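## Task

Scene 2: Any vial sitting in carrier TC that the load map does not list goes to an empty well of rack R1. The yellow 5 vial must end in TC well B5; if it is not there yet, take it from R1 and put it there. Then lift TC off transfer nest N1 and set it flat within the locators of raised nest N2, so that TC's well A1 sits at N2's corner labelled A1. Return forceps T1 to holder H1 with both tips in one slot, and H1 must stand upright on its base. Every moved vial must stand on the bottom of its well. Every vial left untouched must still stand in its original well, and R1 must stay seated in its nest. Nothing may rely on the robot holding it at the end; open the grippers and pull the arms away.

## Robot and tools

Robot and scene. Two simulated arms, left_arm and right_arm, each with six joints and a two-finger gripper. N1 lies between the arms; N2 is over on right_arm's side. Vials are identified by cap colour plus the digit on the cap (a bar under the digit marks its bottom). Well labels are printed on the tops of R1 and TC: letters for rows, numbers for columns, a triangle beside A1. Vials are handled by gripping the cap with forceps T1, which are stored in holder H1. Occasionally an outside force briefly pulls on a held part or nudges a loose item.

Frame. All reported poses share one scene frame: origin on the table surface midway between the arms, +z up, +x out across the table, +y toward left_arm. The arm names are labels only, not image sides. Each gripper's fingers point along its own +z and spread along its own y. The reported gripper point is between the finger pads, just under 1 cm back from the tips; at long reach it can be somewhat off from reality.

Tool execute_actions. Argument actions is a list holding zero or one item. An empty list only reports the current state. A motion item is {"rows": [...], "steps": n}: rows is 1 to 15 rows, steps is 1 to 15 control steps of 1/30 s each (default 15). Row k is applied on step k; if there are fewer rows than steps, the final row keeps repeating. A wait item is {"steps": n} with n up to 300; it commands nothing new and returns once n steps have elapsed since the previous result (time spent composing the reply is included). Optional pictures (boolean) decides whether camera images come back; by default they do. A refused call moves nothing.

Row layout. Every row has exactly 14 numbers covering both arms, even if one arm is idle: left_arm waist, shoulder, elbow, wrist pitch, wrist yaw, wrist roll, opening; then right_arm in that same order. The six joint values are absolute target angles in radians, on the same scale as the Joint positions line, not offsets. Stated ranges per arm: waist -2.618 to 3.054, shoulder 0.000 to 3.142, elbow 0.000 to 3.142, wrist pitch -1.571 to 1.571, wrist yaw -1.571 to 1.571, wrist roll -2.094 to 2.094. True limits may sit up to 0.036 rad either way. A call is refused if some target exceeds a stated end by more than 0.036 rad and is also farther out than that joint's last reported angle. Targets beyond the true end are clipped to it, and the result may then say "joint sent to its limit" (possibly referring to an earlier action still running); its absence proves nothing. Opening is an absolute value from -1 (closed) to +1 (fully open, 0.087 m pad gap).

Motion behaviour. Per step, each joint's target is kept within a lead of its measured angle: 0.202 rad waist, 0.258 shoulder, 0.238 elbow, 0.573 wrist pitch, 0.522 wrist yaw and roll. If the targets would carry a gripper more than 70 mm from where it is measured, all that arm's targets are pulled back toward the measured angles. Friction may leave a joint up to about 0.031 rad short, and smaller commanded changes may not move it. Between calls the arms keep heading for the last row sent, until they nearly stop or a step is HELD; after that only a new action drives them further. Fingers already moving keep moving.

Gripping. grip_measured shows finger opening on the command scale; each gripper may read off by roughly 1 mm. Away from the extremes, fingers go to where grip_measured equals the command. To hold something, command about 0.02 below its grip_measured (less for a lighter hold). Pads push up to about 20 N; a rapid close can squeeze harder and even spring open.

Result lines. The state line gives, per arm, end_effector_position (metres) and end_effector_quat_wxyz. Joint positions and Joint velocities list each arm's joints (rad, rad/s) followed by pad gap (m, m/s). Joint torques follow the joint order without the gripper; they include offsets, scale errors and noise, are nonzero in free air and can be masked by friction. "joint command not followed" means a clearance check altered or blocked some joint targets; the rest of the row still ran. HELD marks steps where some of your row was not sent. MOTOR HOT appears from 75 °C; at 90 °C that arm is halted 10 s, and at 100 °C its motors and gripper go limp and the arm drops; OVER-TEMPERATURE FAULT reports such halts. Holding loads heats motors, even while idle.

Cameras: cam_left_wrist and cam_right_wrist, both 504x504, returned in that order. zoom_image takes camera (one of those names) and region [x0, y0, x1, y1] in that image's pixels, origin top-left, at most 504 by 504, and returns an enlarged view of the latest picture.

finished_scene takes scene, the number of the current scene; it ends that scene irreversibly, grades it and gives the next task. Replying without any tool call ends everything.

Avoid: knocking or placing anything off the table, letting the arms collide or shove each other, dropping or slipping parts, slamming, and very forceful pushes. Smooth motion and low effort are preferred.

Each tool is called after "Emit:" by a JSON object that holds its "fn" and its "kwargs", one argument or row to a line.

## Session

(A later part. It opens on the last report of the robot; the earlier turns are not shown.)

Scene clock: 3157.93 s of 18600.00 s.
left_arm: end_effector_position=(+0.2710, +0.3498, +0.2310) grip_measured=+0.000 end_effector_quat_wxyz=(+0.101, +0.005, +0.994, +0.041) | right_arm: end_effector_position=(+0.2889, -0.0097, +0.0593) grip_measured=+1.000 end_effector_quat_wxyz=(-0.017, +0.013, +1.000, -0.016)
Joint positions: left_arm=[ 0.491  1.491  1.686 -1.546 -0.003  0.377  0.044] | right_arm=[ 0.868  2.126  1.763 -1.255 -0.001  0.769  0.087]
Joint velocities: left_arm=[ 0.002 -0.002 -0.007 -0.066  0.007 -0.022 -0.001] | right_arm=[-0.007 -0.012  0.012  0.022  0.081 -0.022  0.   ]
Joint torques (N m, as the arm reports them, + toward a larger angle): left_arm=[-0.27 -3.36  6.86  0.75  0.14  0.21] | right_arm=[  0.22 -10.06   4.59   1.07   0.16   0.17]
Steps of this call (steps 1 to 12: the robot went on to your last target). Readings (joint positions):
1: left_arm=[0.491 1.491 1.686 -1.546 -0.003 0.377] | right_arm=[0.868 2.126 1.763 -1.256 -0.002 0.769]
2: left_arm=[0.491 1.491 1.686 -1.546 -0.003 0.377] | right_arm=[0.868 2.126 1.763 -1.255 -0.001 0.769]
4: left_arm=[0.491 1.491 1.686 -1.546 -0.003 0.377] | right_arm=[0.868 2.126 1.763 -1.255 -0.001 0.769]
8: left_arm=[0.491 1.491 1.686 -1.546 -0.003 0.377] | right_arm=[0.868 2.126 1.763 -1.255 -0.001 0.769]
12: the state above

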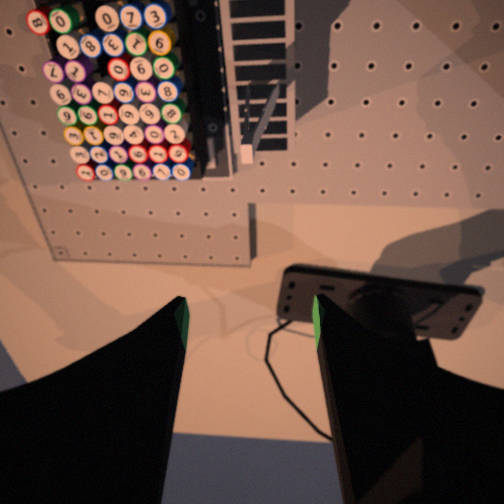

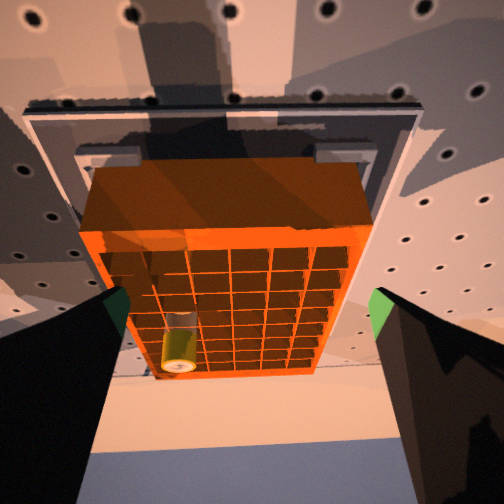

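Finger touching TC top; raise shoulder.

Emit:
{"fn": "execute_actions", "kwargs": {
  "actions": [
    {"rows":[[0.487,1.50,1.70,-1.555,0,0.382,0,0.87,2.10,1.77,-1.25,0.01,0.78,1],[0.487,1.50,1.70,-1.555,0,0.382,0,0.87,2.09,1.77,-1.25,0.01,0.78,1],[0.487,1.50,1.70,-1.555,0,0.382,0,0.87,2.082,1.77,-1.25,0.01,0.78,1],[0.487,1.50,1.70,-1.555,0,0.382,0,0.87,2.082,1.77,-1.25,0.01,0.78,1],[0.487,1.50,1.70,-1.555,0,0.382,0,0.87,2.082,1.77,-1.23,0.01,0.78,1],[0.487,1.50,1.70,-1.555,0,0.382,0,0.87,2.082,1.77,-1.212,0.01,0.78,1]],"steps":15}
  ],
  "pictures": false
}}

Emit:
{"fn": "execute_actions", "kwargs": {
  "actions": [
    {"steps":8}
  ]
}}

Scene clock: 3165.10 s of 18600.00 s.
left_arm: end_effector_position=(+0.2710, +0.3498, +0.2310) grip_measured=+0.000 end_effector_quat_wxyz=(+0.101, +0.005, +0.994, +0.041) | right_arm: end_effector_position=(+0.2936, -0.0053, +0.0675) grip_measured=+1.000 end_effector_quat_wxyz=(-0.001, +0.014, +1.000, -0.000)
Joint positions: left_arm=[ 0.491  1.491  1.686 -1.546 -0.003  0.377  0.044] | right_arm=[ 0.868  2.1    1.763 -1.235 -0.001  0.77   0.087]
Joint velocities: left_arm=[ 0.007 -0.007 -0.007 -0.022 -0.007  0.022  0.001] | right_arm=[ 0.002 -0.007 -0.002 -0.007  0.066  0.007  0.   ]
Joint torques (N m, as the arm reports them, + toward a larger angle): left_arm=[-0.27 -3.34  6.85  0.75  0.15  0.21] | right_arm=[  0.2  -10.99   6.31   0.8    0.16   0.15]
Steps of this call (steps 1 to 15: the robot went on to your last target; steps 16 to 90: nothing new was sent; then 3.67 s passed at rest; steps 91 to 105: all 15 steps of this action). Readings (joint positions):
91: left_arm=[0.491 1.491 1.686 -1.546 -0.003 0.377] | right_arm=[0.868 2.124 1.763 -1.256 -0.001 0.769]
92: left_arm=[0.491 1.491 1.686 -1.546 -0.003 0.377] | right_arm=[0.868 2.122 1.763 -1.256 -0.001 0.769]
94: left_arm=[0.491 1.491 1.686 -1.546 -0.003 0.377] | right_arm=[0.868 2.115 1.763 -1.256 -0.001 0.769]
98: left_arm=[0.491 1.491 1.686 -1.546 -0.003 0.377] | right_arm=[0.868 2.101 1.763 -1.245 -0.001 0.770]
105: the state above

Scene clock: 3165.37 s of 18600.00 s.
left_arm: end_effector_position=(+0.2710, +0.3498, +0.2310) grip_measured=+0.000 end_effector_quat_wxyz=(+0.101, +0.005, +0.994, +0.041) | right_arm: end_effector_position=(+0.2939, -0.0050, +0.0675) grip_measured=+1.000 end_effector_quat_wxyz=(+0.000, +0.014, +1.000, +0.001)
Joint positions: left_arm=[ 0.491  1.491  1.686 -1.546 -0.003  0.377  0.044] | right_arm=[ 0.868  2.1    1.763 -1.233 -0.001  0.771  0.087]
Joint velocities: left_arm=[ 0.002 -0.042 -0.007 -0.051 -0.095  0.022  0.   ] | right_arm=[ 0.022  0.002  0.002 -0.066 -0.051  0.022  0.   ]
Joint torques (N m, as the arm reports them, + toward a larger angle): left_arm=[-0.26 -3.36  6.86  0.75  0.15  0.21] | right_arm=[  0.21 -10.93   6.33   0.8    0.16   0.15]
Steps of this call (steps 1 to 8: the robot went on to your last target). Readings (joint positions):
1: left_arm=[0.491 1.491 1.686 -1.546 -0.003 0.377] | right_arm=[0.868 2.100 1.763 -1.234 -0.001 0.770]
2: left_arm=[0.491 1.491 1.686 -1.546 -0.003 0.377] | right_arm=[0.868 2.100 1.763 -1.234 -0.001 0.771]
4: left_arm=[0.491 1.491 1.686 -1.546 -0.003 0.377] | right_arm=[0.868 2.100 1.763 -1.234 -0.001 0.771]
8: the state above

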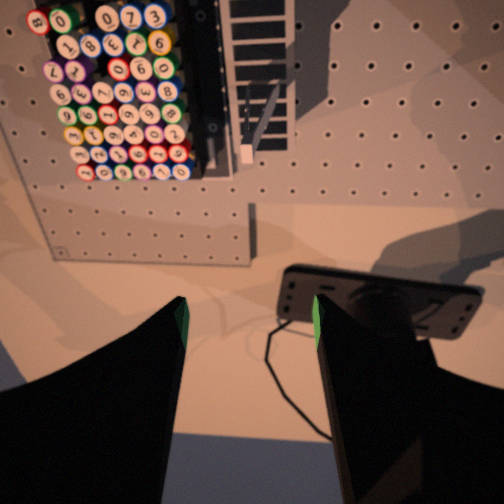

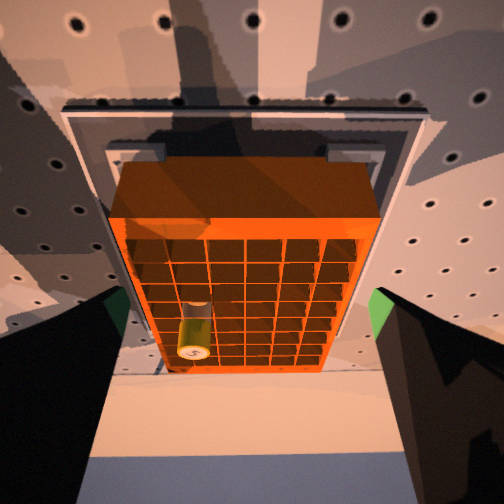

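Emit:
{"fn": "execute_actions", "kwargs": {
  "actions": [
    {"rows":[[0.487,1.50,1.70,-1.555,0,0.382,0,0.886,2.10,1.77,-1.212,0.01,0.787,1],[0.487,1.50,1.70,-1.555,0,0.382,0,0.886,2.105,1.77,-1.212,0.01,0.787,1],[0.487,1.50,1.70,-1.555,0,0.382,0,0.886,2.11,1.77,-1.212,0.01,0.787,1],[0.487,1.50,1.70,-1.555,0,0.382,0,0.886,2.113,1.77,-1.212,0.01,0.787,1]],"steps":15}
  ]
}}

Scene clock: 3182.23 s of 18600.00 s.
left_arm: end_effector_position=(+0.2710, +0.3498, +0.2310) grip_measured=+0.000 end_effector_quat_wxyz=(+0.101, +0.005, +0.994, +0.041) | right_arm: end_effector_position=(+0.2919, -0.0033, +0.0638) grip_measured=+1.000 end_effector_quat_wxyz=(-0.003, +0.014, +1.000, -0.003)
Joint positions: left_arm=[ 0.491  1.491  1.686 -1.546 -0.003  0.377  0.044] | right_arm=[ 0.875  2.111  1.763 -1.232 -0.001  0.777  0.087]
Joint velocities: left_arm=[ 0.002 -0.007 -0.007 -0.037 -0.066  0.037 -0.   ] | right_arm=[ 0.007 -0.002 -0.007  0.037  0.037 -0.022  0.   ]
Joint torques (N m, as the arm reports them, + toward a larger angle): left_arm=[-0.26 -3.36  6.85  0.75  0.14  0.21] | right_arm=[ 0.96 -9.41  6.3   0.78  0.16  0.14]
Steps of this call (steps 1 to 15: the robot went on to your last target; steps 16 to 90: nothing new was sent; then 13.37 s passed at rest; steps 91 to 105: all 15 steps of this action). Readings (joint positions):
91: left_arm=[0.491 1.491 1.686 -1.546 -0.003 0.377] | right_arm=[0.869 2.100 1.763 -1.233 -0.001 0.772]
92: left_arm=[0.491 1.491 1.686 -1.546 -0.003 0.377] | right_arm=[0.870 2.100 1.763 -1.233 -0.001 0.773]
94: left_arm=[0.491 1.491 1.686 -1.546 -0.003 0.377] | right_arm=[0.872 2.101 1.763 -1.232 -0.001 0.775]
98: left_arm=[0.491 1.491 1.686 -1.546 -0.003 0.377] | right_arm=[0.875 2.108 1.763 -1.232 -0.001 0.776]
105: the state above

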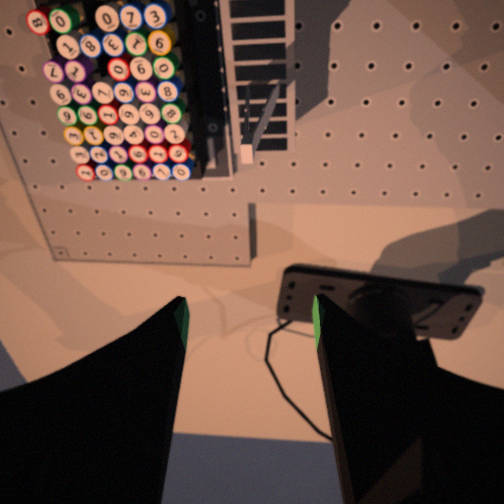

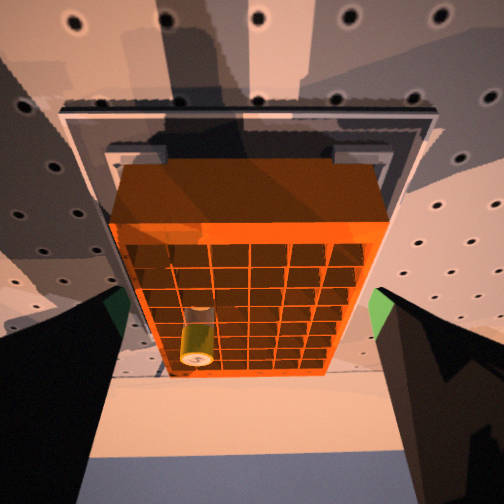

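Emit:
{"fn": "execute_actions", "kwargs": {
  "actions": []
}}

Scene clock: 3199.83 s of 18600.00 s.
left_arm: end_effector_position=(+0.2710, +0.3498, +0.2310) grip_measured=+0.000 end_effector_quat_wxyz=(+0.101, +0.005, +0.994, +0.041) | right_arm: end_effector_position=(+0.2919, -0.0032, +0.0638) grip_measured=+1.000 end_effector_quat_wxyz=(-0.003, +0.014, +1.000, -0.003)
Joint positions: left_arm=[ 0.491  1.491  1.686 -1.546 -0.003  0.377  0.044] | right_arm=[ 0.875  2.111  1.763 -1.232 -0.001  0.777  0.087]
Joint velocities: left_arm=[-0.002  0.012 -0.007 -0.037  0.007 -0.007 -0.001] | right_arm=[ 0.002  0.007 -0.007 -0.022 -0.007 -0.066  0.   ]
Joint torques (N m, as the arm reports them, + toward a larger angle): left_arm=[-0.26 -3.35  6.86  0.75  0.14  0.21] | right_arm=[ 0.96 -9.41  6.3   0.78  0.16  0.15]
Steps of this call (steps 1 to 15: the robot went on to your last target; steps 16 to 90: nothing new was sent; then 14.60 s passed at rest). Readings (joint positions):
1: left_arm=[0.491 1.491 1.686 -1.546 -0.003 0.377] | right_arm=[0.875 2.111 1.763 -1.232 -0.001 0.777]
2: left_arm=[0.491 1.491 1.686 -1.546 -0.003 0.377] | right_arm=[0.875 2.111 1.763 -1.232 -0.001 0.777]
4: left_arm=[0.491 1.491 1.686 -1.546 -0.003 0.377] | right_arm=[0.875 2.111 1.763 -1.232 -0.001 0.777]
8: left_arm=[0.491 1.491 1.686 -1.546 -0.003 0.377] | right_arm=[0.875 2.111 1.763 -1.232 -0.001 0.777]
90: the state above
All arms were judged still, so your last target was given up. Only a new action makes them travel on or press farther. Fingers that are still opening or closing keep moving.

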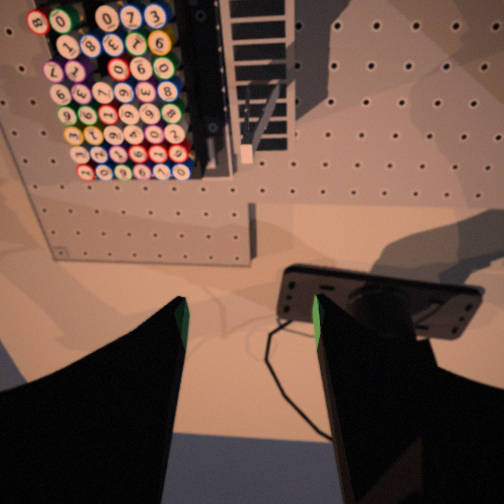

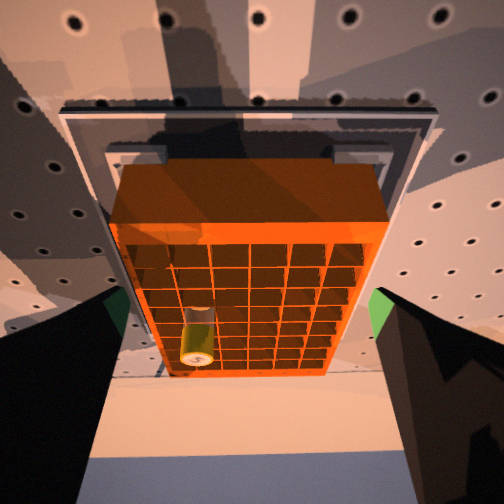

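Emit:
{"fn": "execute_actions", "kwargs": {
  "actions": [
    {"rows":[[0.487,1.50,1.70,-1.555,0,0.382,0,0.886,2.116,1.77,-1.210,0.01,0.787,1],[0.487,1.50,1.70,-1.555,0,0.382,0,0.886,2.119,1.77,-1.208,0.01,0.787,1],[0.487,1.50,1.70,-1.555,0,0.382,0,0.886,2.122,1.77,-1.206,0.01,0.787,1],[0.487,1.50,1.70,-1.555,0,0.382,0,0.886,2.125,1.77,-1.205,0.01,0.787,1],[0.487,1.50,1.70,-1.555,0,0.382,0,0.886,2.128,1.77,-1.205,0.01,0.787,1],[0.487,1.50,1.70,-1.555,0,0.382,0,0.886,2.131,1.77,-1.205,0.01,0.787,1],[0.487,1.50,1.70,-1.555,0,0.382,0,0.886,2.134,1.77,-1.205,0.01,0.787,1],[0.487,1.50,1.70,-1.555,0,0.382,0,0.886,2.137,1.77,-1.205,0.01,0.787,1]],"steps":15}
  ]
}}

Scene clock: 3217.27 s of 18600.00 s.
left_arm: end_effector_position=(+0.2710, +0.3498, +0.2310) grip_measured=+0.000 end_effector_quat_wxyz=(+0.101, +0.005, +0.994, +0.041) | right_arm: end_effector_position=(+0.2921, -0.0031, +0.0544) grip_measured=+1.000 end_effector_quat_wxyz=(-0.010, +0.014, +1.000, -0.009)
Joint positions: left_arm=[ 0.491  1.491  1.686 -1.546 -0.003  0.377  0.044] | right_arm=[ 0.875  2.137  1.763 -1.226 -0.001  0.777  0.087]
Joint velocities: left_arm=[ 0.012  0.012  0.007 -0.007  0.022 -0.007 -0.001] | right_arm=[-0.022 -0.017 -0.017  0.051 -0.022  0.022  0.   ]
Joint torques (N m, as the arm reports them, + toward a larger angle): left_arm=[-0.27 -3.36  6.85  0.75  0.14  0.21] | right_arm=[ 0.93 -9.68  6.25  0.71  0.16  0.16]
Steps of this call (steps 1 to 90: nothing new was sent; then 13.93 s passed at rest; steps 91 to 105: all 15 steps of this action). Readings (joint positions):
91: left_arm=[0.491 1.491 1.686 -1.546 -0.003 0.377] | right_arm=[0.875 2.111 1.763 -1.232 -0.001 0.777]
92: left_arm=[0.491 1.491 1.686 -1.546 -0.003 0.377] | right_arm=[0.875 2.111 1.763 -1.232 -0.001 0.777]
94: left_arm=[0.491 1.491 1.686 -1.546 -0.003 0.377] | right_arm=[0.875 2.113 1.763 -1.230 -0.001 0.777]
98: left_arm=[0.491 1.491 1.686 -1.546 -0.003 0.377] | right_arm=[0.875 2.126 1.763 -1.227 -0.001 0.777]
105: the state above

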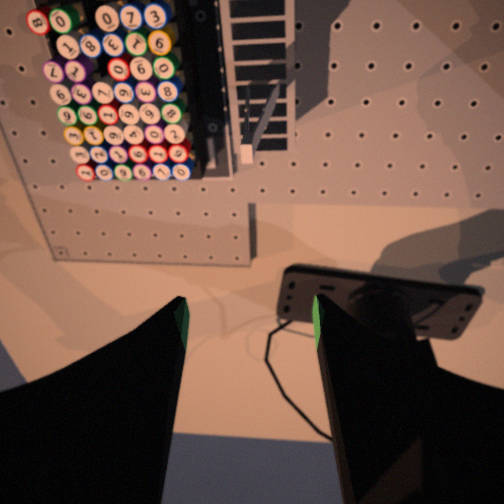

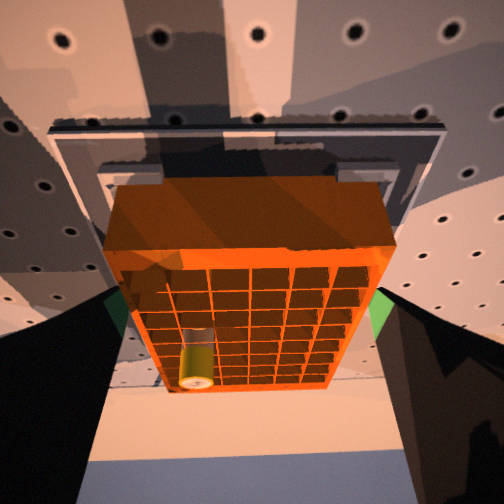

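Emit:
{"fn": "execute_actions", "kwargs": {
  "actions": [
    {"rows":[[0.487,1.50,1.70,-1.555,0,0.382,0,0.886,2.125,1.76,-1.201,0.01,0.787,1],[0.487,1.50,1.70,-1.555,0,0.382,0,0.886,2.118,1.752,-1.197,0.01,0.787,1],[0.487,1.50,1.70,-1.555,0,0.382,0,0.886,2.117,1.750,-1.193,0.01,0.787,1],[0.487,1.50,1.70,-1.555,0,0.382,0,0.886,2.1165,1.7465,-1.189,0.01,0.787,1],[0.487,1.50,1.70,-1.555,0,0.382,0,0.886,2.116,1.743,-1.185,0.01,0.787,1],[0.487,1.50,1.70,-1.555,0,0.382,0,0.886,2.1155,1.7395,-1.181,0.01,0.787,1],[0.487,1.50,1.70,-1.555,0,0.382,0,0.886,2.115,1.736,-1.177,0.01,0.787,1],[0.487,1.50,1.70,-1.555,0,0.382,0,0.886,2.1145,1.7325,-1.173,0.01,0.787,1],[0.487,1.50,1.70,-1.555,0,0.382,0,0.886,2.114,1.729,-1.169,0.01,0.787,1],[0.487,1.50,1.70,-1.555,0,0.382,0,0.886,2.1135,1.7255,-1.165,0.01,0.787,1],[0.487,1.50,1.70,-1.555,0,0.382,0,0.886,2.113,1.722,-1.161,0.01,0.787,1],[0.487,1.50,1.70,-1.555,0,0.382,0,0.886,2.1125,1.7185,-1.161,0.01,0.787,1],[0.487,1.50,1.70,-1.555,0,0.382,0,0.886,2.112,1.715,-1.161,0.01,0.787,1],[0.487,1.50,1.70,-1.555,0,0.382,0,0.886,2.112,1.7115,-1.161,0.01,0.787,1]],"steps":15}
  ],
  "pictures": false
}}

Emit:
{"fn": "execute_actions", "kwargs": {
  "actions": [],
  "pictures": false
}}

Scene clock: 3241.60 s of 18600.00 s.
left_arm: end_effector_position=(+0.2710, +0.3498, +0.2310) grip_measured=+0.000 end_effector_quat_wxyz=(+0.101, +0.005, +0.994, +0.041) | right_arm: end_effector_position=(+0.2919, -0.0035, +0.0465) grip_measured=+1.000 end_effector_quat_wxyz=(-0.008, +0.014, +1.000, -0.008)
Joint positions: left_arm=[ 0.491  1.491  1.686 -1.546 -0.003  0.377  0.044] | right_arm=[ 0.875  2.135  1.73  -1.189  0.     0.778  0.087]
Joint velocities: left_arm=[-0.022  0.017  0.007 -0.037  0.007 -0.022  0.   ] | right_arm=[-0.002 -0.002 -0.081  0.051 -0.007 -0.022  0.   ]
Joint torques (N m, as the arm reports them, + toward a larger angle): left_arm=[-0.26 -3.35  6.85  0.75  0.14  0.21] | right_arm=[  0.95 -11.35   4.59   0.76   0.15   0.16]
Steps of this call (steps 1 to 15: the robot went on to your last target; steps 16 to 90: nothing new was sent; then 20.83 s passed at rest; steps 91 to 105: all 15 steps of this action). Readings (joint positions):
91: left_arm=[0.491 1.491 1.686 -1.546 -0.003 0.377] | right_arm=[0.875 2.137 1.763 -1.225 -0.001 0.777]
92: left_arm=[0.491 1.491 1.686 -1.546 -0.003 0.377] | right_arm=[0.875 2.137 1.763 -1.224 -0.001 0.778]
94: left_arm=[0.491 1.491 1.686 -1.546 -0.003 0.377] | right_arm=[0.875 2.137 1.763 -1.221 -0.000 0.778]
98: left_arm=[0.491 1.491 1.686 -1.546 -0.003 0.377] | right_arm=[0.875 2.135 1.757 -1.214 0.000 0.778]
105: the state above

Scene clock: 3241.60 s of 18600.00 s.
left_arm: end_effector_position=(+0.2710, +0.3498, +0.2310) grip_measured=+0.000 end_effector_quat_wxyz=(+0.101, +0.005, +0.994, +0.041) | right_arm: end_effector_position=(+0.2919, -0.0035, +0.0465) grip_measured=+1.000 end_effector_quat_wxyz=(-0.008, +0.014, +1.000, -0.008)
Joint positions: left_arm=[ 0.491  1.491  1.686 -1.546 -0.003  0.377  0.044] | right_arm=[ 0.875  2.135  1.73  -1.189  0.     0.778  0.087]
Joint velocities: left_arm=[-0.022  0.017  0.007 -0.037  0.007 -0.022  0.   ] | right_arm=[-0.002 -0.002 -0.081  0.051 -0.007 -0.022  0.   ]
Joint torques (N m, as the arm reports them, + toward a larger angle): left_arm=[-0.26 -3.35  6.85  0.75  0.14  0.21] | right_arm=[  0.95 -11.35   4.59   0.76   0.15   0.16]

Good; continue the ramp.

Emit:
{"fn": "execute_actions", "kwargs": {
  "actions": [
    {"rows":[[0.487,1.50,1.70,-1.555,0,0.382,0,0.886,2.111,1.7115,-1.155,0.01,0.787,1],[0.487,1.50,1.70,-1.555,0,0.382,0,0.886,2.110,1.7115,-1.149,0.01,0.787,1],[0.487,1.50,1.70,-1.555,0,0.382,0,0.886,2.109,1.707,-1.143,0.01,0.787,1],[0.487,1.50,1.70,-1.555,0,0.382,0,0.886,2.108,1.702,-1.137,0.01,0.787,1],[0.487,1.50,1.70,-1.555,0,0.382,0,0.886,2.107,1.697,-1.131,0.01,0.787,1],[0.487,1.50,1.70,-1.555,0,0.382,0,0.886,2.106,1.692,-1.125,0.01,0.787,1],[0.487,1.50,1.70,-1.555,0,0.382,0,0.886,2.105,1.687,-1.119,0.01,0.787,1],[0.487,1.50,1.70,-1.555,0,0.382,0,0.886,2.104,1.682,-1.113,0.01,0.787,1],[0.487,1.50,1.70,-1.555,0,0.382,0,0.886,2.103,1.677,-1.107,0.01,0.787,1],[0.487,1.50,1.70,-1.555,0,0.382,0,0.886,2.102,1.672,-1.101,0.01,0.787,1],[0.487,1.50,1.70,-1.555,0,0.382,0,0.886,2.102,1.667,-1.095,0.01,0.787,1],[0.487,1.50,1.70,-1.555,0,0.382,0,0.886,2.102,1.662,-1.091,0.01,0.787,1],[0.487,1.50,1.70,-1.555,0,0.382,0,0.886,2.102,1.657,-1.091,0.01,0.787,1],[0.487,1.50,1.70,-1.555,0,0.382,0,0.886,2.102,1.652,-1.091,0.01,0.787,1]],"steps":15}
  ],
  "pictures": false
}}

Emit:
{"fn": "execute_actions", "kwargs": {
  "actions": [
    {"steps":15}
  ]
}}

Scene clock: 3255.60 s of 18600.00 s.
left_arm: end_effector_position=(+0.2710, +0.3498, +0.2310) grip_measured=+0.000 end_effector_quat_wxyz=(+0.101, +0.005, +0.994, +0.041) | right_arm: end_effector_position=(+0.2920, -0.0036, +0.0356) grip_measured=+1.000 end_effector_quat_wxyz=(-0.001, +0.014, +1.000, -0.002)
Joint positions: left_arm=[ 0.491  1.491  1.686 -1.546 -0.003  0.377  0.044] | right_arm=[ 0.875  2.124  1.672 -1.123  0.001  0.778  0.087]
Joint velocities: left_arm=[ 0.002  0.007 -0.017 -0.051 -0.037 -0.051 -0.001] | right_arm=[-0.012  0.007 -0.115  0.125  0.022 -0.007  0.   ]
Joint torques (N m, as the arm reports them, + toward a larger angle): left_arm=[-0.27 -3.35  6.85  0.75  0.15  0.21] | right_arm=[  0.94 -11.24   4.67   0.81   0.14   0.15]
Steps of this call (steps 1 to 15: the robot went on to your last target; steps 16 to 90: nothing new was sent; then 10.50 s passed at rest; steps 91 to 105: all 15 steps of this action). Readings (joint positions):
91: left_arm=[0.491 1.491 1.686 -1.546 -0.003 0.377] | right_arm=[0.875 2.135 1.727 -1.181 0.000 0.778]
92: left_arm=[0.491 1.491 1.686 -1.546 -0.003 0.377] | right_arm=[0.875 2.135 1.727 -1.181 0.000 0.778]
94: left_arm=[0.491 1.491 1.686 -1.546 -0.003 0.377] | right_arm=[0.875 2.134 1.725 -1.179 0.001 0.778]
98: left_arm=[0.491 1.491 1.686 -1.546 -0.003 0.377] | right_arm=[0.875 2.127 1.706 -1.159 0.001 0.778]
105: the state above

Scene clock: 3256.10 s of 18600.00 s.
left_arm: end_effector_position=(+0.2710, +0.3498, +0.2310) grip_measured=+0.000 end_effector_quat_wxyz=(+0.101, +0.005, +0.994, +0.041) | right_arm: end_effector_position=(+0.2929, -0.0027, +0.0341) grip_measured=+1.000 end_effector_quat_wxyz=(+0.001, +0.014, +1.000, +0.000)
Joint positions: left_arm=[ 0.491  1.491  1.686 -1.546 -0.003  0.377  0.044] | right_arm=[ 0.875  2.124  1.667 -1.112  0.001  0.778  0.087]
Joint velocities: left_arm=[-0.022 -0.007  0.012  0.051  0.022 -0.051 -0.001] | right_arm=[-0.002  0.007  0.007  0.022  0.022  0.037  0.   ]
Joint torques (N m, as the arm reports them, + toward a larger angle): left_arm=[-0.26 -3.35  6.85  0.75  0.14  0.21] | right_arm=[  0.94 -11.3    4.52   0.81   0.14   0.15]
Steps of this call (steps 1 to 15: the robot went on to your last target). Readings (joint positions):
1: left_arm=[0.491 1.491 1.686 -1.546 -0.003 0.377] | right_arm=[0.875 2.124 1.669 -1.121 0.001 0.778]
2: left_arm=[0.491 1.491 1.686 -1.546 -0.003 0.377] | right_arm=[0.875 2.124 1.667 -1.120 0.001 0.778]
4: left_arm=[0.491 1.491 1.686 -1.546 -0.003 0.377] | right_arm=[0.875 2.124 1.667 -1.118 0.001 0.778]
8: left_arm=[0.491 1.491 1.686 -1.546 -0.003 0.377] | right_arm=[0.875 2.124 1.667 -1.114 0.001 0.778]
15: the state above

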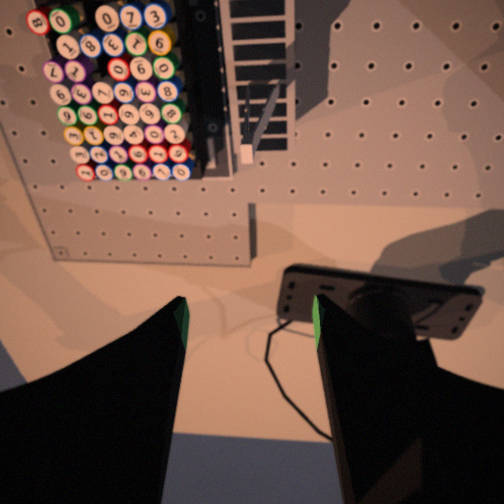

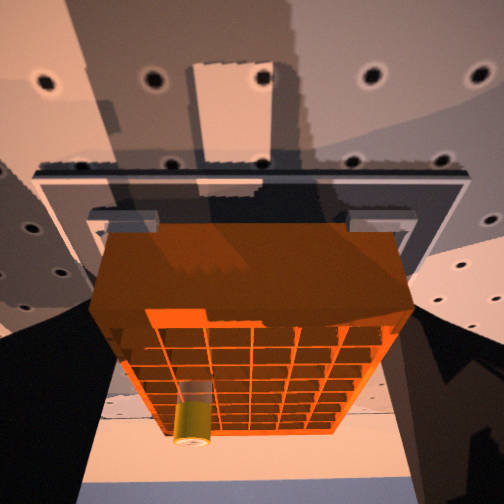

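Vertical at z 0.034. Close.

Emit:
{"fn": "execute_actions", "kwargs": {
  "actions": [
    {"rows":[[0.487,1.50,1.70,-1.555,0,0.382,0,0.886,2.108,1.655,-1.091,0.01,0.787,0.99],[0.487,1.50,1.70,-1.555,0,0.382,0,0.886,2.108,1.655,-1.091,0.01,0.787,0.98],[0.487,1.50,1.70,-1.555,0,0.382,0,0.886,2.108,1.655,-1.091,0.01,0.787,0.97],[0.487,1.50,1.70,-1.555,0,0.382,0,0.886,2.108,1.655,-1.091,0.01,0.787,0.96],[0.487,1.50,1.70,-1.555,0,0.382,0,0.886,2.108,1.655,-1.091,0.01,0.787,0.95],[0.487,1.50,1.70,-1.555,0,0.382,0,0.886,2.108,1.655,-1.091,0.01,0.787,0.94]],"steps":15}
  ]
}}

Scene clock: 3265.50 s of 18600.00 s.
left_arm: end_effector_position=(+0.2710, +0.3498, +0.2310) grip_measured=+0.000 end_effector_quat_wxyz=(+0.101, +0.005, +0.994, +0.041) | right_arm: end_effector_position=(+0.2934, -0.0033, +0.0340) grip_measured=+0.961 end_effector_quat_wxyz=(+0.002, +0.014, +1.000, -0.001)
Joint positions: left_arm=[ 0.491  1.491  1.686 -1.546 -0.003  0.377  0.044] | right_arm=[ 0.875  2.124  1.667 -1.112  0.005  0.778  0.086]
Joint velocities: left_arm=[ 0.002 -0.002  0.007 -0.051 -0.022 -0.022 -0.   ] | right_arm=[ 0.002 -0.007  0.012  0.007  0.037 -0.022 -0.001]
Joint torques (N m, as the arm reports them, + toward a larger angle): left_arm=[-0.25 -3.36  6.86  0.75  0.14  0.21] | right_arm=[  0.94 -10.86   4.75   0.81   0.1    0.15]
Steps of this call (steps 1 to 15: the robot went on to your last target; steps 16 to 90: nothing new was sent; then 5.90 s passed at rest; steps 91 to 105: all 15 steps of this action). Readings (joint positions):
91: left_arm=[0.491 1.491 1.686 -1.546 -0.003 0.377] | right_arm=[0.875 2.124 1.667 -1.112 0.002 0.778]
92: left_arm=[0.491 1.491 1.686 -1.546 -0.003 0.377] | right_arm=[0.875 2.124 1.667 -1.112 0.003 0.778]
94: left_arm=[0.491 1.491 1.686 -1.546 -0.003 0.377] | right_arm=[0.875 2.124 1.667 -1.112 0.005 0.778]
98: left_arm=[0.491 1.491 1.686 -1.546 -0.003 0.377] | right_arm=[0.875 2.124 1.667 -1.112 0.005 0.778]
105: the state above

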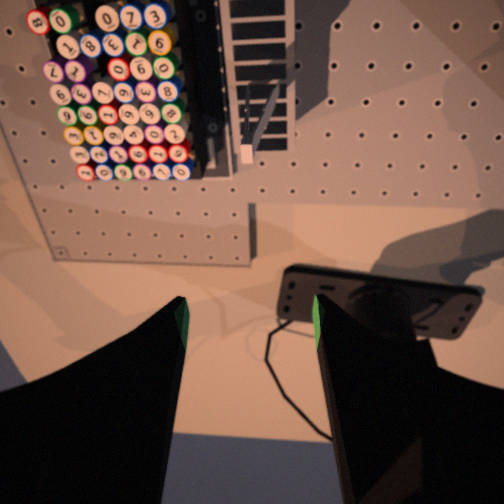

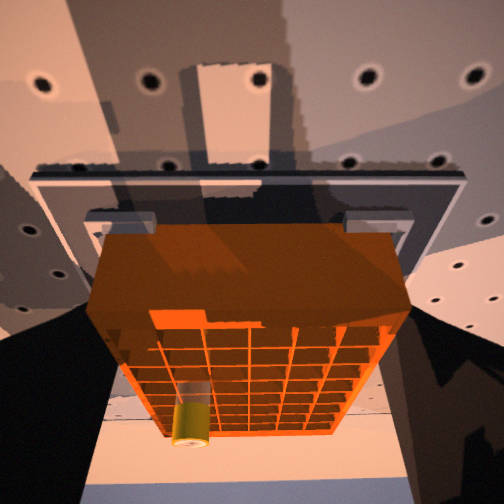

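Emit:
{"fn": "execute_actions", "kwargs": {
  "actions": [
    {"rows":[[0.487,1.50,1.70,-1.555,0,0.382,0,0.88,2.104,1.67,-1.11,0.005,0.78,0.935],[0.487,1.50,1.70,-1.555,0,0.382,0,0.88,2.102,1.685,-1.127,0.005,0.78,0.935],[0.487,1.50,1.70,-1.555,0,0.382,0,0.88,2.101,1.693,-1.132,0.005,0.78,0.935],[0.487,1.50,1.70,-1.555,0,0.382,0,0.88,2.100,1.695,-1.137,0.005,0.78,0.935],[0.487,1.50,1.70,-1.555,0,0.382,0,0.88,2.099,1.699,-1.142,0.005,0.78,0.935],[0.487,1.50,1.70,-1.555,0,0.382,0,0.88,2.098,1.703,-1.147,0.005,0.78,0.935],[0.487,1.50,1.70,-1.555,0,0.382,0,0.88,2.097,1.707,-1.152,0.005,0.78,0.935],[0.487,1.50,1.70,-1.555,0,0.382,0,0.88,2.097,1.711,-1.157,0.005,0.78,0.935],[0.487,1.50,1.70,-1.555,0,0.382,0,0.88,2.096,1.715,-1.162,0.005,0.78,0.935],[0.487,1.50,1.70,-1.555,0,0.382,0,0.88,2.096,1.719,-1.167,0.005,0.78,0.935],[0.487,1.50,1.70,-1.555,0,0.382,0,0.88,2.095,1.723,-1.172,0.005,0.78,0.935],[0.487,1.50,1.70,-1.555,0,0.382,0,0.88,2.095,1.727,-1.177,0.005,0.78,0.935],[0.487,1.50,1.70,-1.555,0,0.382,0,0.88,2.094,1.731,-1.177,0.005,0.78,0.935],[0.487,1.50,1.70,-1.555,0,0.382,0,0.88,2.094,1.735,-1.177,0.005,0.78,0.935]],"steps":15}
  ]
}}

Scene clock: 3282.73 s of 18600.00 s.
left_arm: end_effector_position=(+0.2710, +0.3498, +0.2310) grip_measured=+0.000 end_effector_quat_wxyz=(+0.101, +0.005, +0.994, +0.041) | right_arm: end_effector_position=(+0.2946, -0.0022, +0.0427) grip_measured=+0.961 end_effector_quat_wxyz=(+0.002, +0.014, +1.000, -0.002)
Joint positions: left_arm=[ 0.491  1.491  1.686 -1.546 -0.003  0.377  0.044] | right_arm=[ 0.875  2.124  1.702 -1.148  0.005  0.778  0.086]
Joint velocities: left_arm=[-0.007 -0.002 -0.002 -0.007  0.007  0.022 -0.   ] | right_arm=[-0.002 -0.007  0.076 -0.066 -0.007 -0.037  0.001]
Joint torques (N m, as the arm reports them, + toward a larger angle): left_arm=[-0.27 -3.35  6.86  0.75  0.15  0.21] | right_arm=[  0.49 -11.93   7.99   0.26   0.04   0.1 ]
Steps of this call (steps 1 to 15: the robot went on to your last target; steps 16 to 90: nothing new was sent; then 13.73 s passed at rest; steps 91 to 105: all 15 steps of this action). Readings (joint positions):
91: left_arm=[0.491 1.491 1.686 -1.546 -0.003 0.377] | right_arm=[0.875 2.124 1.667 -1.113 0.005 0.778]
92: left_arm=[0.491 1.491 1.686 -1.546 -0.003 0.377] | right_arm=[0.875 2.124 1.667 -1.113 0.005 0.778]
94: left_arm=[0.491 1.491 1.686 -1.546 -0.003 0.377] | right_arm=[0.875 2.124 1.667 -1.114 0.005 0.778]
98: left_arm=[0.491 1.491 1.686 -1.546 -0.003 0.377] | right_arm=[0.875 2.124 1.674 -1.122 0.005 0.778]
105: the state above

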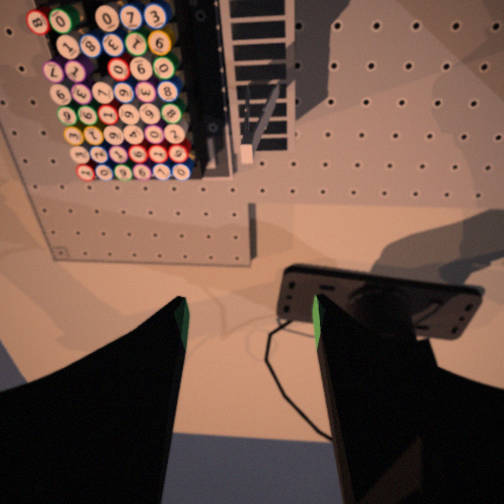

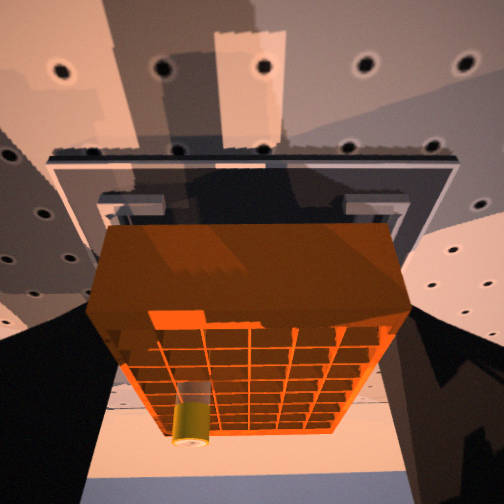

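Emit:
{"fn": "execute_actions", "kwargs": {
  "actions": [
    {"rows":[[0.487,1.50,1.70,-1.555,0,0.382,0,0.875,2.090,1.735,-1.183,0.005,0.78,0.935],[0.487,1.50,1.70,-1.555,0,0.382,0,0.875,2.085,1.730,-1.190,0.005,0.78,0.935],[0.487,1.50,1.70,-1.555,0,0.382,0,0.875,2.078,1.720,-1.198,0.005,0.78,0.935],[0.487,1.50,1.70,-1.555,0,0.382,0,0.875,2.070,1.710,-1.206,0.005,0.78,0.935],[0.487,1.50,1.70,-1.555,0,0.382,0,0.875,2.060,1.700,-1.214,0.005,0.78,0.935],[0.487,1.50,1.70,-1.555,0,0.382,0,0.875,2.049,1.692,-1.219,0.005,0.78,0.935],[0.487,1.50,1.70,-1.555,0,0.382,0,0.875,2.037,1.683,-1.222,0.005,0.78,0.935],[0.487,1.50,1.70,-1.555,0,0.382,0,0.875,2.024,1.673,-1.225,0.005,0.78,0.935],[0.487,1.50,1.70,-1.555,0,0.382,0,0.875,2.010,1.662,-1.228,0.005,0.78,0.935],[0.487,1.50,1.70,-1.555,0,0.382,0,0.875,1.995,1.650,-1.231,0.005,0.78,0.935],[0.487,1.50,1.70,-1.555,0,0.382,0,0.875,1.980,1.638,-1.234,0.005,0.78,0.935],[0.487,1.50,1.70,-1.555,0,0.382,0,0.875,1.965,1.626,-1.237,0.005,0.78,0.935],[0.487,1.50,1.70,-1.555,0,0.382,0,0.87,1.950,1.614,-1.240,0.005,0.77,0.935],[0.487,1.50,1.70,-1.555,0,0.382,0,0.865,1.935,1.602,-1.243,0.005,0.76,0.935],[0.487,1.50,1.70,-1.555,0,0.382,0,0.86,1.920,1.590,-1.246,0.005,0.75,0.935]],"steps":15}
  ],
  "pictures": false
}}

Emit:
{"fn": "execute_actions", "kwargs": {
  "actions": [
    {"rows":[[0.487,1.50,1.70,-1.555,0,0.382,0,0.853,1.905,1.578,-1.249,0.005,0.733,0.935],[0.487,1.50,1.70,-1.555,0,0.382,0,0.843,1.890,1.566,-1.252,0.005,0.71,0.935],[0.487,1.50,1.70,-1.555,0,0.382,0,0.830,1.875,1.554,-1.255,0.005,0.68,0.935],[0.487,1.50,1.70,-1.555,0,0.382,0,0.815,1.860,1.542,-1.258,0.005,0.645,0.935],[0.487,1.50,1.70,-1.555,0,0.382,0,0.798,1.845,1.530,-1.261,0.005,0.605,0.935],[0.487,1.50,1.70,-1.555,0,0.382,0,0.779,1.830,1.518,-1.264,0.005,0.56,0.935],[0.487,1.50,1.70,-1.555,0,0.382,0,0.758,1.815,1.506,-1.267,0.005,0.51,0.935],[0.487,1.50,1.70,-1.555,0,0.382,0,0.736,1.800,1.494,-1.270,0.005,0.46,0.935],[0.487,1.50,1.70,-1.555,0,0.382,0,0.715,1.785,1.482,-1.273,0.005,0.41,0.935],[0.487,1.50,1.70,-1.555,0,0.382,0,0.693,1.770,1.470,-1.276,0.005,0.36,0.935],[0.487,1.50,1.70,-1.555,0,0.382,0,0.672,1.755,1.458,-1.279,0.005,0.31,0.935],[0.487,1.50,1.70,-1.555,0,0.382,0,0.650,1.740,1.446,-1.282,0.005,0.26,0.935],[0.487,1.50,1.70,-1.555,0,0.382,0,0.629,1.725,1.434,-1.285,0.005,0.21,0.935],[0.487,1.50,1.70,-1.555,0,0.382,0,0.607,1.710,1.422,-1.288,0.005,0.16,0.935],[0.487,1.50,1.70,-1.555,0,0.382,0,0.586,1.695,1.410,-1.291,0.005,0.11,0.935]],"steps":15}
  ],
  "pictures": false
}}

Emit:
{"fn": "execute_actions", "kwargs": {
  "actions": [
    {"rows":[[0.487,1.50,1.70,-1.555,0,0.382,0,0.564,1.681,1.399,-1.294,0.005,0.06,0.935],[0.487,1.50,1.70,-1.555,0,0.382,0,0.543,1.668,1.388,-1.296,0.005,0.01,0.935],[0.487,1.50,1.70,-1.555,0,0.382,0,0.521,1.657,1.379,-1.298,0.005,-0.04,0.935],[0.487,1.50,1.70,-1.555,0,0.382,0,0.500,1.648,1.372,-1.299,0.005,-0.09,0.935],[0.487,1.50,1.70,-1.555,0,0.382,0,0.478,1.641,1.366,-1.30,0.005,-0.14,0.935],[0.487,1.50,1.70,-1.555,0,0.382,0,0.457,1.636,1.362,-1.30,0.005,-0.19,0.935],[0.487,1.50,1.70,-1.555,0,0.382,0,0.435,1.633,1.360,-1.30,0.005,-0.24,0.935],[0.487,1.50,1.70,-1.555,0,0.382,0,0.414,1.633,1.360,-1.30,0.005,-0.29,0.935],[0.487,1.50,1.70,-1.555,0,0.382,0,0.392,1.633,1.360,-1.30,0.005,-0.34,0.935],[0.487,1.50,1.70,-1.555,0,0.382,0,0.371,1.633,1.360,-1.30,0.005,-0.39,0.935],[0.487,1.50,1.70,-1.555,0,0.382,0,0.349,1.633,1.360,-1.30,0.005,-0.44,0.935],[0.487,1.50,1.70,-1.555,0,0.382,0,0.328,1.633,1.360,-1.30,0.005,-0.49,0.935],[0.487,1.50,1.70,-1.555,0,0.382,0,0.306,1.633,1.360,-1.30,0.005,-0.54,0.935],[0.487,1.50,1.70,-1.555,0,0.382,0,0.285,1.633,1.360,-1.30,0.005,-0.59,0.935],[0.487,1.50,1.70,-1.555,0,0.382,0,0.263,1.633,1.360,-1.30,0.005,-0.64,0.935]],"steps":15}
  ]
}}

Emit:
{"fn": "execute_actions", "kwargs": {
  "actions": [
    {"rows":[[0.487,1.50,1.70,-1.555,0,0.382,0,0.242,1.633,1.360,-1.30,0.005,-0.69,0.935],[0.487,1.50,1.70,-1.555,0,0.382,0,0.220,1.633,1.360,-1.30,0.005,-0.74,0.935],[0.487,1.50,1.70,-1.555,0,0.382,0,0.199,1.633,1.360,-1.30,0.005,-0.79,0.935],[0.487,1.50,1.70,-1.555,0,0.382,0,0.177,1.633,1.360,-1.30,0.005,-0.84,0.935],[0.487,1.50,1.70,-1.555,0,0.382,0,0.156,1.633,1.360,-1.30,0.005,-0.89,0.935],[0.487,1.50,1.70,-1.555,0,0.382,0,0.134,1.633,1.360,-1.30,0.005,-0.94,0.935],[0.487,1.50,1.70,-1.555,0,0.382,0,0.113,1.633,1.360,-1.30,0.005,-0.99,0.935],[0.487,1.50,1.70,-1.555,0,0.382,0,0.091,1.633,1.360,-1.30,0.005,-1.04,0.935],[0.487,1.50,1.70,-1.555,0,0.382,0,0.070,1.633,1.360,-1.30,0.005,-1.09,0.935],[0.487,1.50,1.70,-1.555,0,0.382,0,0.048,1.633,1.360,-1.30,0.005,-1.14,0.935],[0.487,1.50,1.70,-1.555,0,0.382,0,0.027,1.633,1.360,-1.30,0.005,-1.19,0.935],[0.487,1.50,1.70,-1.555,0,0.382,0,0.005,1.633,1.360,-1.30,0.005,-1.24,0.935],[0.487,1.50,1.70,-1.555,0,0.382,0,-0.016,1.633,1.360,-1.30,0.005,-1.29,0.935],[0.487,1.50,1.70,-1.555,0,0.382,0,-0.038,1.633,1.360,-1.30,0.005,-1.34,0.935],[0.487,1.50,1.70,-1.555,0,0.382,0,-0.059,1.633,1.360,-1.30,0.005,-1.39,0.935]],"steps":15}
  ],
  "pictures": false
}}

Emit:
{"fn": "execute_actions", "kwargs": {
  "actions": [
    {"rows":[[0.487,1.50,1.70,-1.555,0,0.382,0,-0.081,1.633,1.360,-1.30,0.005,-1.44,0.935],[0.487,1.50,1.70,-1.555,0,0.382,0,-0.102,1.633,1.360,-1.30,0.005,-1.49,0.935],[0.487,1.50,1.70,-1.555,0,0.382,0,-0.124,1.633,1.360,-1.30,0.005,-1.54,0.935],[0.487,1.50,1.70,-1.555,0,0.382,0,-0.145,1.633,1.360,-1.30,0.005,-1.59,0.935],[0.487,1.50,1.70,-1.555,0,0.382,0,-0.167,1.633,1.360,-1.30,0.005,-1.64,0.935],[0.487,1.50,1.70,-1.555,0,0.382,0,-0.188,1.633,1.360,-1.30,0.005,-1.69,0.935],[0.487,1.50,1.70,-1.555,0,0.382,0,-0.210,1.633,1.360,-1.30,0.005,-1.74,0.935],[0.487,1.50,1.70,-1.555,0,0.382,0,-0.231,1.633,1.360,-1.30,0.005,-1.79,0.935],[0.487,1.50,1.70,-1.555,0,0.382,0,-0.253,1.633,1.360,-1.30,0.005,-1.84,0.935],[0.487,1.50,1.70,-1.555,0,0.382,0,-0.273,1.633,1.360,-1.30,0.005,-1.885,0.935],[0.487,1.50,1.70,-1.555,0,0.382,0,-0.291,1.633,1.360,-1.30,0.005,-1.925,0.935],[0.487,1.50,1.70,-1.555,0,0.382,0,-0.306,1.633,1.360,-1.30,0.005,-1.96,0.935],[0.487,1.50,1.70,-1.555,0,0.382,0,-0.319,1.633,1.360,-1.30,0.005,-1.985,0.935],[0.487,1.50,1.70,-1.555,0,0.382,0,-0.329,1.633,1.360,-1.30,0.005,-2.003,0.935],[0.487,1.50,1.70,-1.555,0,0.382,0,-0.335,1.633,1.360,-1.30,0.005,-2.012,0.935]],"steps":15}
  ],
  "pictures": false
}}

Emit:
{"fn": "execute_actions", "kwargs": {
  "actions": [
    {"steps":20}
  ]
}}

Scene clock: 3347.60 s of 18600.00 s.
left_arm: end_effector_position=(+0.2710, +0.3498, +0.2310) grip_measured=+0.000 end_effector_quat_wxyz=(+0.101, +0.005, +0.994, +0.041) | right_arm: end_effector_position=(+0.2729, -0.0226, +0.0806) grip_measured=+0.961 end_effector_quat_wxyz=(+0.008, +0.012, +1.000, +0.004)
Joint positions: left_arm=[ 0.491  1.491  1.686 -1.546 -0.003  0.377  0.044] | right_arm=[ 0.875  1.968  1.623 -1.208  0.005  0.773  0.086]
Joint velocities: left_arm=[ 0.002  0.002 -0.007  0.007 -0.007  0.037  0.   ] | right_arm=[-0.017 -0.427 -0.369 -0.154  0.051 -0.051 -0.001]
Joint torques (N m, as the arm reports them, + toward a larger angle): left_arm=[-0.26 -3.36  6.85  0.75  0.14  0.21] | right_arm=[ -1.07 -10.27   4.88   0.32   0.07  -0.01]
Steps of this call (steps 1 to 15: the robot went on to your last target; steps 16 to 90: nothing new was sent; then 61.37 s passed at rest; steps 91 to 105: all 15 steps of this action). Readings (joint positions):
91: left_arm=[0.491 1.491 1.686 -1.546 -0.003 0.377] | right_arm=[0.875 2.124 1.707 -1.156 0.005 0.778]
92: left_arm=[0.491 1.491 1.686 -1.546 -0.003 0.377] | right_arm=[0.875 2.123 1.707 -1.157 0.005 0.778]
94: left_arm=[0.491 1.491 1.686 -1.546 -0.003 0.377] | right_arm=[0.875 2.116 1.707 -1.165 0.005 0.778]
98: left_arm=[0.491 1.491 1.686 -1.546 -0.003 0.377] | right_arm=[0.875 2.077 1.698 -1.181 0.005 0.778]
105: the state above

Scene clock: 3348.10 s of 18600.00 s.
left_arm: end_effector_position=(+0.2710, +0.3498, +0.2310) grip_measured=+0.000 end_effector_quat_wxyz=(+0.101, +0.005, +0.994, +0.041) | right_arm: end_effector_position=(+0.2788, -0.1340, +0.1082) grip_measured=+0.961 end_effector_quat_wxyz=(+0.009, -0.094, +0.996, +0.001)
Joint positions: left_arm=[ 0.491  1.491  1.686 -1.546 -0.003  0.377  0.044] | right_arm=[ 0.628  1.743  1.443 -1.253  0.006  0.315  0.086]
Joint velocities: left_arm=[ 0.017 -0.012  0.007 -0.037 -0.051  0.007 -0.   ] | right_arm=[-0.613 -0.427 -0.344 -0.139 -0.095 -1.311 -0.   ]
Joint torques (N m, as the arm reports them, + toward a larger angle): left_arm=[-0.26 -3.36  6.85  0.75  0.15  0.21] | right_arm=[-0.28 -8.6   5.    0.31  0.02  0.02]
Steps of this call (steps 1 to 15: all 15 steps of this action). Readings (joint positions):
1: left_arm=[0.491 1.491 1.686 -1.546 -0.003 0.377] | right_arm=[0.874 1.953 1.611 -1.212 0.005 0.768]
2: left_arm=[0.491 1.491 1.686 -1.546 -0.003 0.377] | right_arm=[0.871 1.938 1.598 -1.216 0.005 0.759]
4: left_arm=[0.491 1.491 1.686 -1.546 -0.003 0.377] | right_arm=[0.857 1.909 1.574 -1.222 0.005 0.729]
8: left_arm=[0.491 1.491 1.686 -1.546 -0.003 0.377] | right_arm=[0.788 1.849 1.526 -1.234 0.005 0.616]
15: the state above

Scene clock: 3348.60 s of 18600.00 s.
left_arm: end_effector_position=(+0.2710, +0.3498, +0.2310) grip_measured=+0.000 end_effector_quat_wxyz=(+0.101, +0.005, +0.994, +0.041) | right_arm: end_effector_position=(+0.2954, -0.2505, +0.1167) grip_measured=+0.961 end_effector_quat_wxyz=(+0.006, -0.299, +0.954, -0.003)
Joint positions: left_arm=[ 0.491  1.491  1.686 -1.546 -0.003  0.377  0.044] | right_arm=[ 0.309  1.653  1.373 -1.279  0.005 -0.424  0.086]
Joint velocities: left_arm=[-0.002 -0.002  0.012  0.007 -0.066 -0.051 -0.001] | right_arm=[-0.603 -0.012 -0.002  0.007  0.022 -1.414 -0.001]
Joint torques (N m, as the arm reports them, + toward a larger angle): left_arm=[-0.27 -3.36  6.85  0.75  0.15  0.21] | right_arm=[-0.61 -7.67  4.76  0.35 -0.05  0.06]
Steps of this call (steps 1 to 15: all 15 steps of this action). Readings (joint positions):
1: left_arm=[0.491 1.491 1.686 -1.546 -0.003 0.377] | right_arm=[0.607 1.728 1.431 -1.256 0.006 0.267]
2: left_arm=[0.491 1.491 1.686 -1.546 -0.003 0.377] | right_arm=[0.586 1.713 1.419 -1.260 0.006 0.219]
4: left_arm=[0.491 1.491 1.686 -1.546 -0.003 0.377] | right_arm=[0.544 1.686 1.399 -1.267 0.006 0.122]
8: left_arm=[0.491 1.491 1.686 -1.546 -0.003 0.377] | right_arm=[0.459 1.656 1.377 -1.277 0.006 -0.075]
15: the state above

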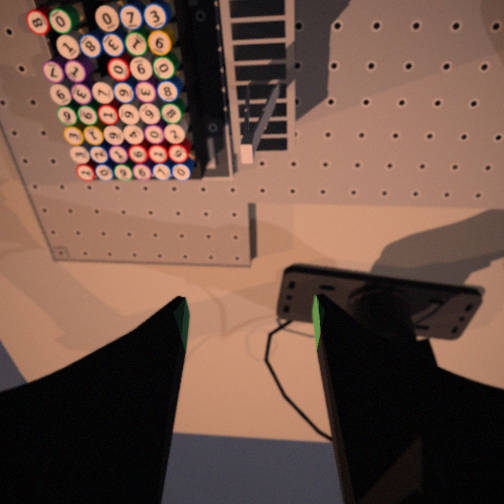

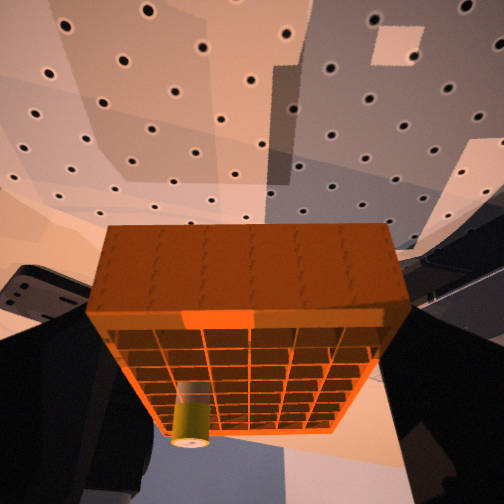

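Scene clock: 3349.10 s of 18600.00 s.
left_arm: end_effector_position=(+0.2710, +0.3498, +0.2310) grip_measured=+0.000 end_effector_quat_wxyz=(+0.101, +0.005, +0.994, +0.041) | right_arm: end_effector_position=(+0.3101, -0.3574, +0.1170) grip_measured=+0.961 end_effector_quat_wxyz=(+0.004, -0.495, +0.869, -0.005)
Joint positions: left_arm=[ 0.491  1.491  1.686 -1.546 -0.003  0.377  0.044] | right_arm=[-0.014  1.653  1.373 -1.279  0.003 -1.173  0.086]
Joint velocities: left_arm=[-0.012 -0.007 -0.012  0.051 -0.081  0.007 -0.001] | right_arm=[-0.608  0.002  0.007 -0.007 -0.007 -1.414  0.001]
Joint torques (N m, as the arm reports them, + toward a larger angle): left_arm=[-0.28 -3.36  6.85  0.75  0.14  0.21] | right_arm=[-0.61 -7.63  4.79  0.29 -0.07  0.05]
Steps of this call (steps 1 to 15: all 15 steps of this action). Readings (joint positions):
1: left_arm=[0.491 1.491 1.686 -1.546 -0.003 0.377] | right_arm=[0.287 1.653 1.373 -1.279 0.005 -0.474]
2: left_arm=[0.491 1.491 1.686 -1.546 -0.003 0.377] | right_arm=[0.266 1.653 1.373 -1.279 0.005 -0.524]
4: left_arm=[0.491 1.491 1.686 -1.546 -0.003 0.377] | right_arm=[0.223 1.653 1.373 -1.279 0.004 -0.623]
8: left_arm=[0.491 1.491 1.686 -1.546 -0.003 0.377] | right_arm=[0.137 1.653 1.373 -1.279 0.004 -0.823]
15: the state above

Scene clock: 3349.60 s of 18600.00 s.
left_arm: end_effector_position=(+0.2710, +0.3498, +0.2310) grip_measured=+0.000 end_effector_quat_wxyz=(+0.101, +0.005, +0.994, +0.041) | right_arm: end_effector_position=(+0.2997, -0.4475, +0.1172) grip_measured=+0.961 end_effector_quat_wxyz=(-0.001, +0.658, -0.753, +0.004)
Joint positions: left_arm=[ 0.491  1.491  1.686 -1.546 -0.003  0.377  0.044] | right_arm=[-0.314  1.653  1.373 -1.282  0.002 -1.876  0.086]
Joint velocities: left_arm=[-0.012  0.002  0.007 -0.037  0.022 -0.081  0.   ] | right_arm=[-0.305  0.012 -0.012 -0.037 -0.037 -0.872 -0.001]
Joint torques (N m, as the arm reports them, + toward a larger angle): left_arm=[-0.26 -3.34  6.85  0.75  0.14  0.21] | right_arm=[-0.04 -7.58  4.69  0.27 -0.03  0.02]
Steps of this call (steps 1 to 15: all 15 steps of this action). Readings (joint positions):
1: left_arm=[0.491 1.491 1.686 -1.546 -0.003 0.377] | right_arm=[-0.035 1.653 1.373 -1.279 0.003 -1.223]
2: left_arm=[0.491 1.491 1.686 -1.546 -0.003 0.377] | right_arm=[-0.057 1.653 1.373 -1.279 0.003 -1.273]
4: left_arm=[0.491 1.491 1.686 -1.546 -0.003 0.377] | right_arm=[-0.100 1.653 1.373 -1.280 0.002 -1.373]
8: left_arm=[0.491 1.491 1.686 -1.546 -0.003 0.377] | right_arm=[-0.186 1.653 1.373 -1.280 0.002 -1.573]
15: the state above

Scene clock: 3350.27 s of 18600.00 s.
left_arm: end_effector_position=(+0.2710, +0.3498, +0.2310) grip_measured=+0.000 end_effector_quat_wxyz=(+0.101, +0.005, +0.994, +0.041) | right_arm: end_effector_position=(+0.3017, -0.4513, +0.1172) grip_measured=+0.961 end_effector_quat_wxyz=(+0.000, +0.699, -0.715, +0.003)
Joint positions: left_arm=[ 0.491  1.491  1.686 -1.546 -0.003  0.377  0.044] | right_arm=[-0.329  1.653  1.373 -1.286  0.002 -2.002  0.086]
Joint velocities: left_arm=[ 0.002 -0.027  0.007  0.051  0.037 -0.007  0.   ] | right_arm=[-0.002  0.012 -0.007 -0.037  0.007  0.007  0.   ]
Joint torques (N m, as the arm reports them, + toward a larger angle): left_arm=[-0.26 -3.36  6.86  0.75  0.14  0.21] | right_arm=[-0.4  -7.54  4.68  0.27 -0.05  0.  ]
Steps of this call (steps 1 to 20: the robot went on to your last target). Readings (joint positions):
1: left_arm=[0.491 1.491 1.686 -1.546 -0.003 0.377] | right_arm=[-0.323 1.653 1.373 -1.283 0.002 -1.901]
2: left_arm=[0.491 1.491 1.686 -1.546 -0.003 0.377] | right_arm=[-0.327 1.653 1.373 -1.284 0.002 -1.921]
4: left_arm=[0.491 1.491 1.686 -1.546 -0.003 0.377] | right_arm=[-0.329 1.653 1.373 -1.284 0.002 -1.951]
8: left_arm=[0.491 1.491 1.686 -1.546 -0.003 0.377] | right_arm=[-0.329 1.653 1.373 -1.285 0.002 -1.982]
20: the state above

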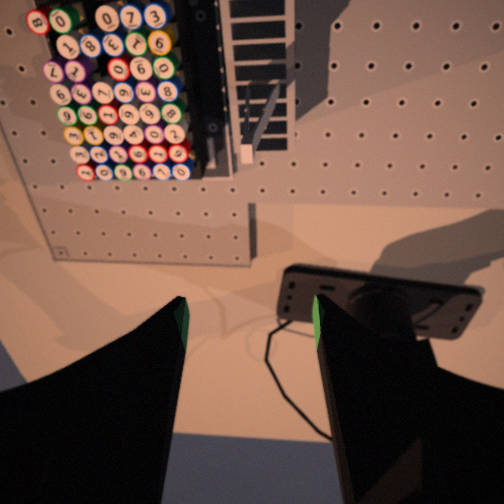

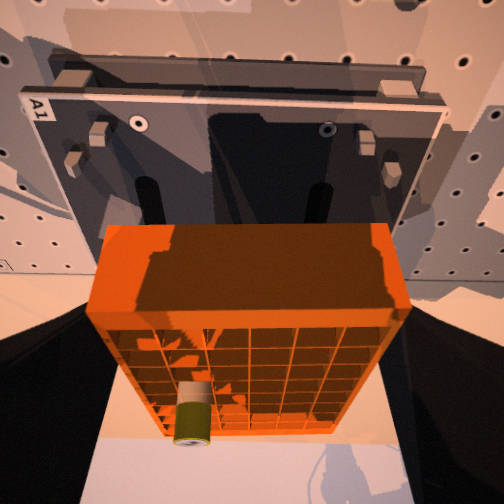

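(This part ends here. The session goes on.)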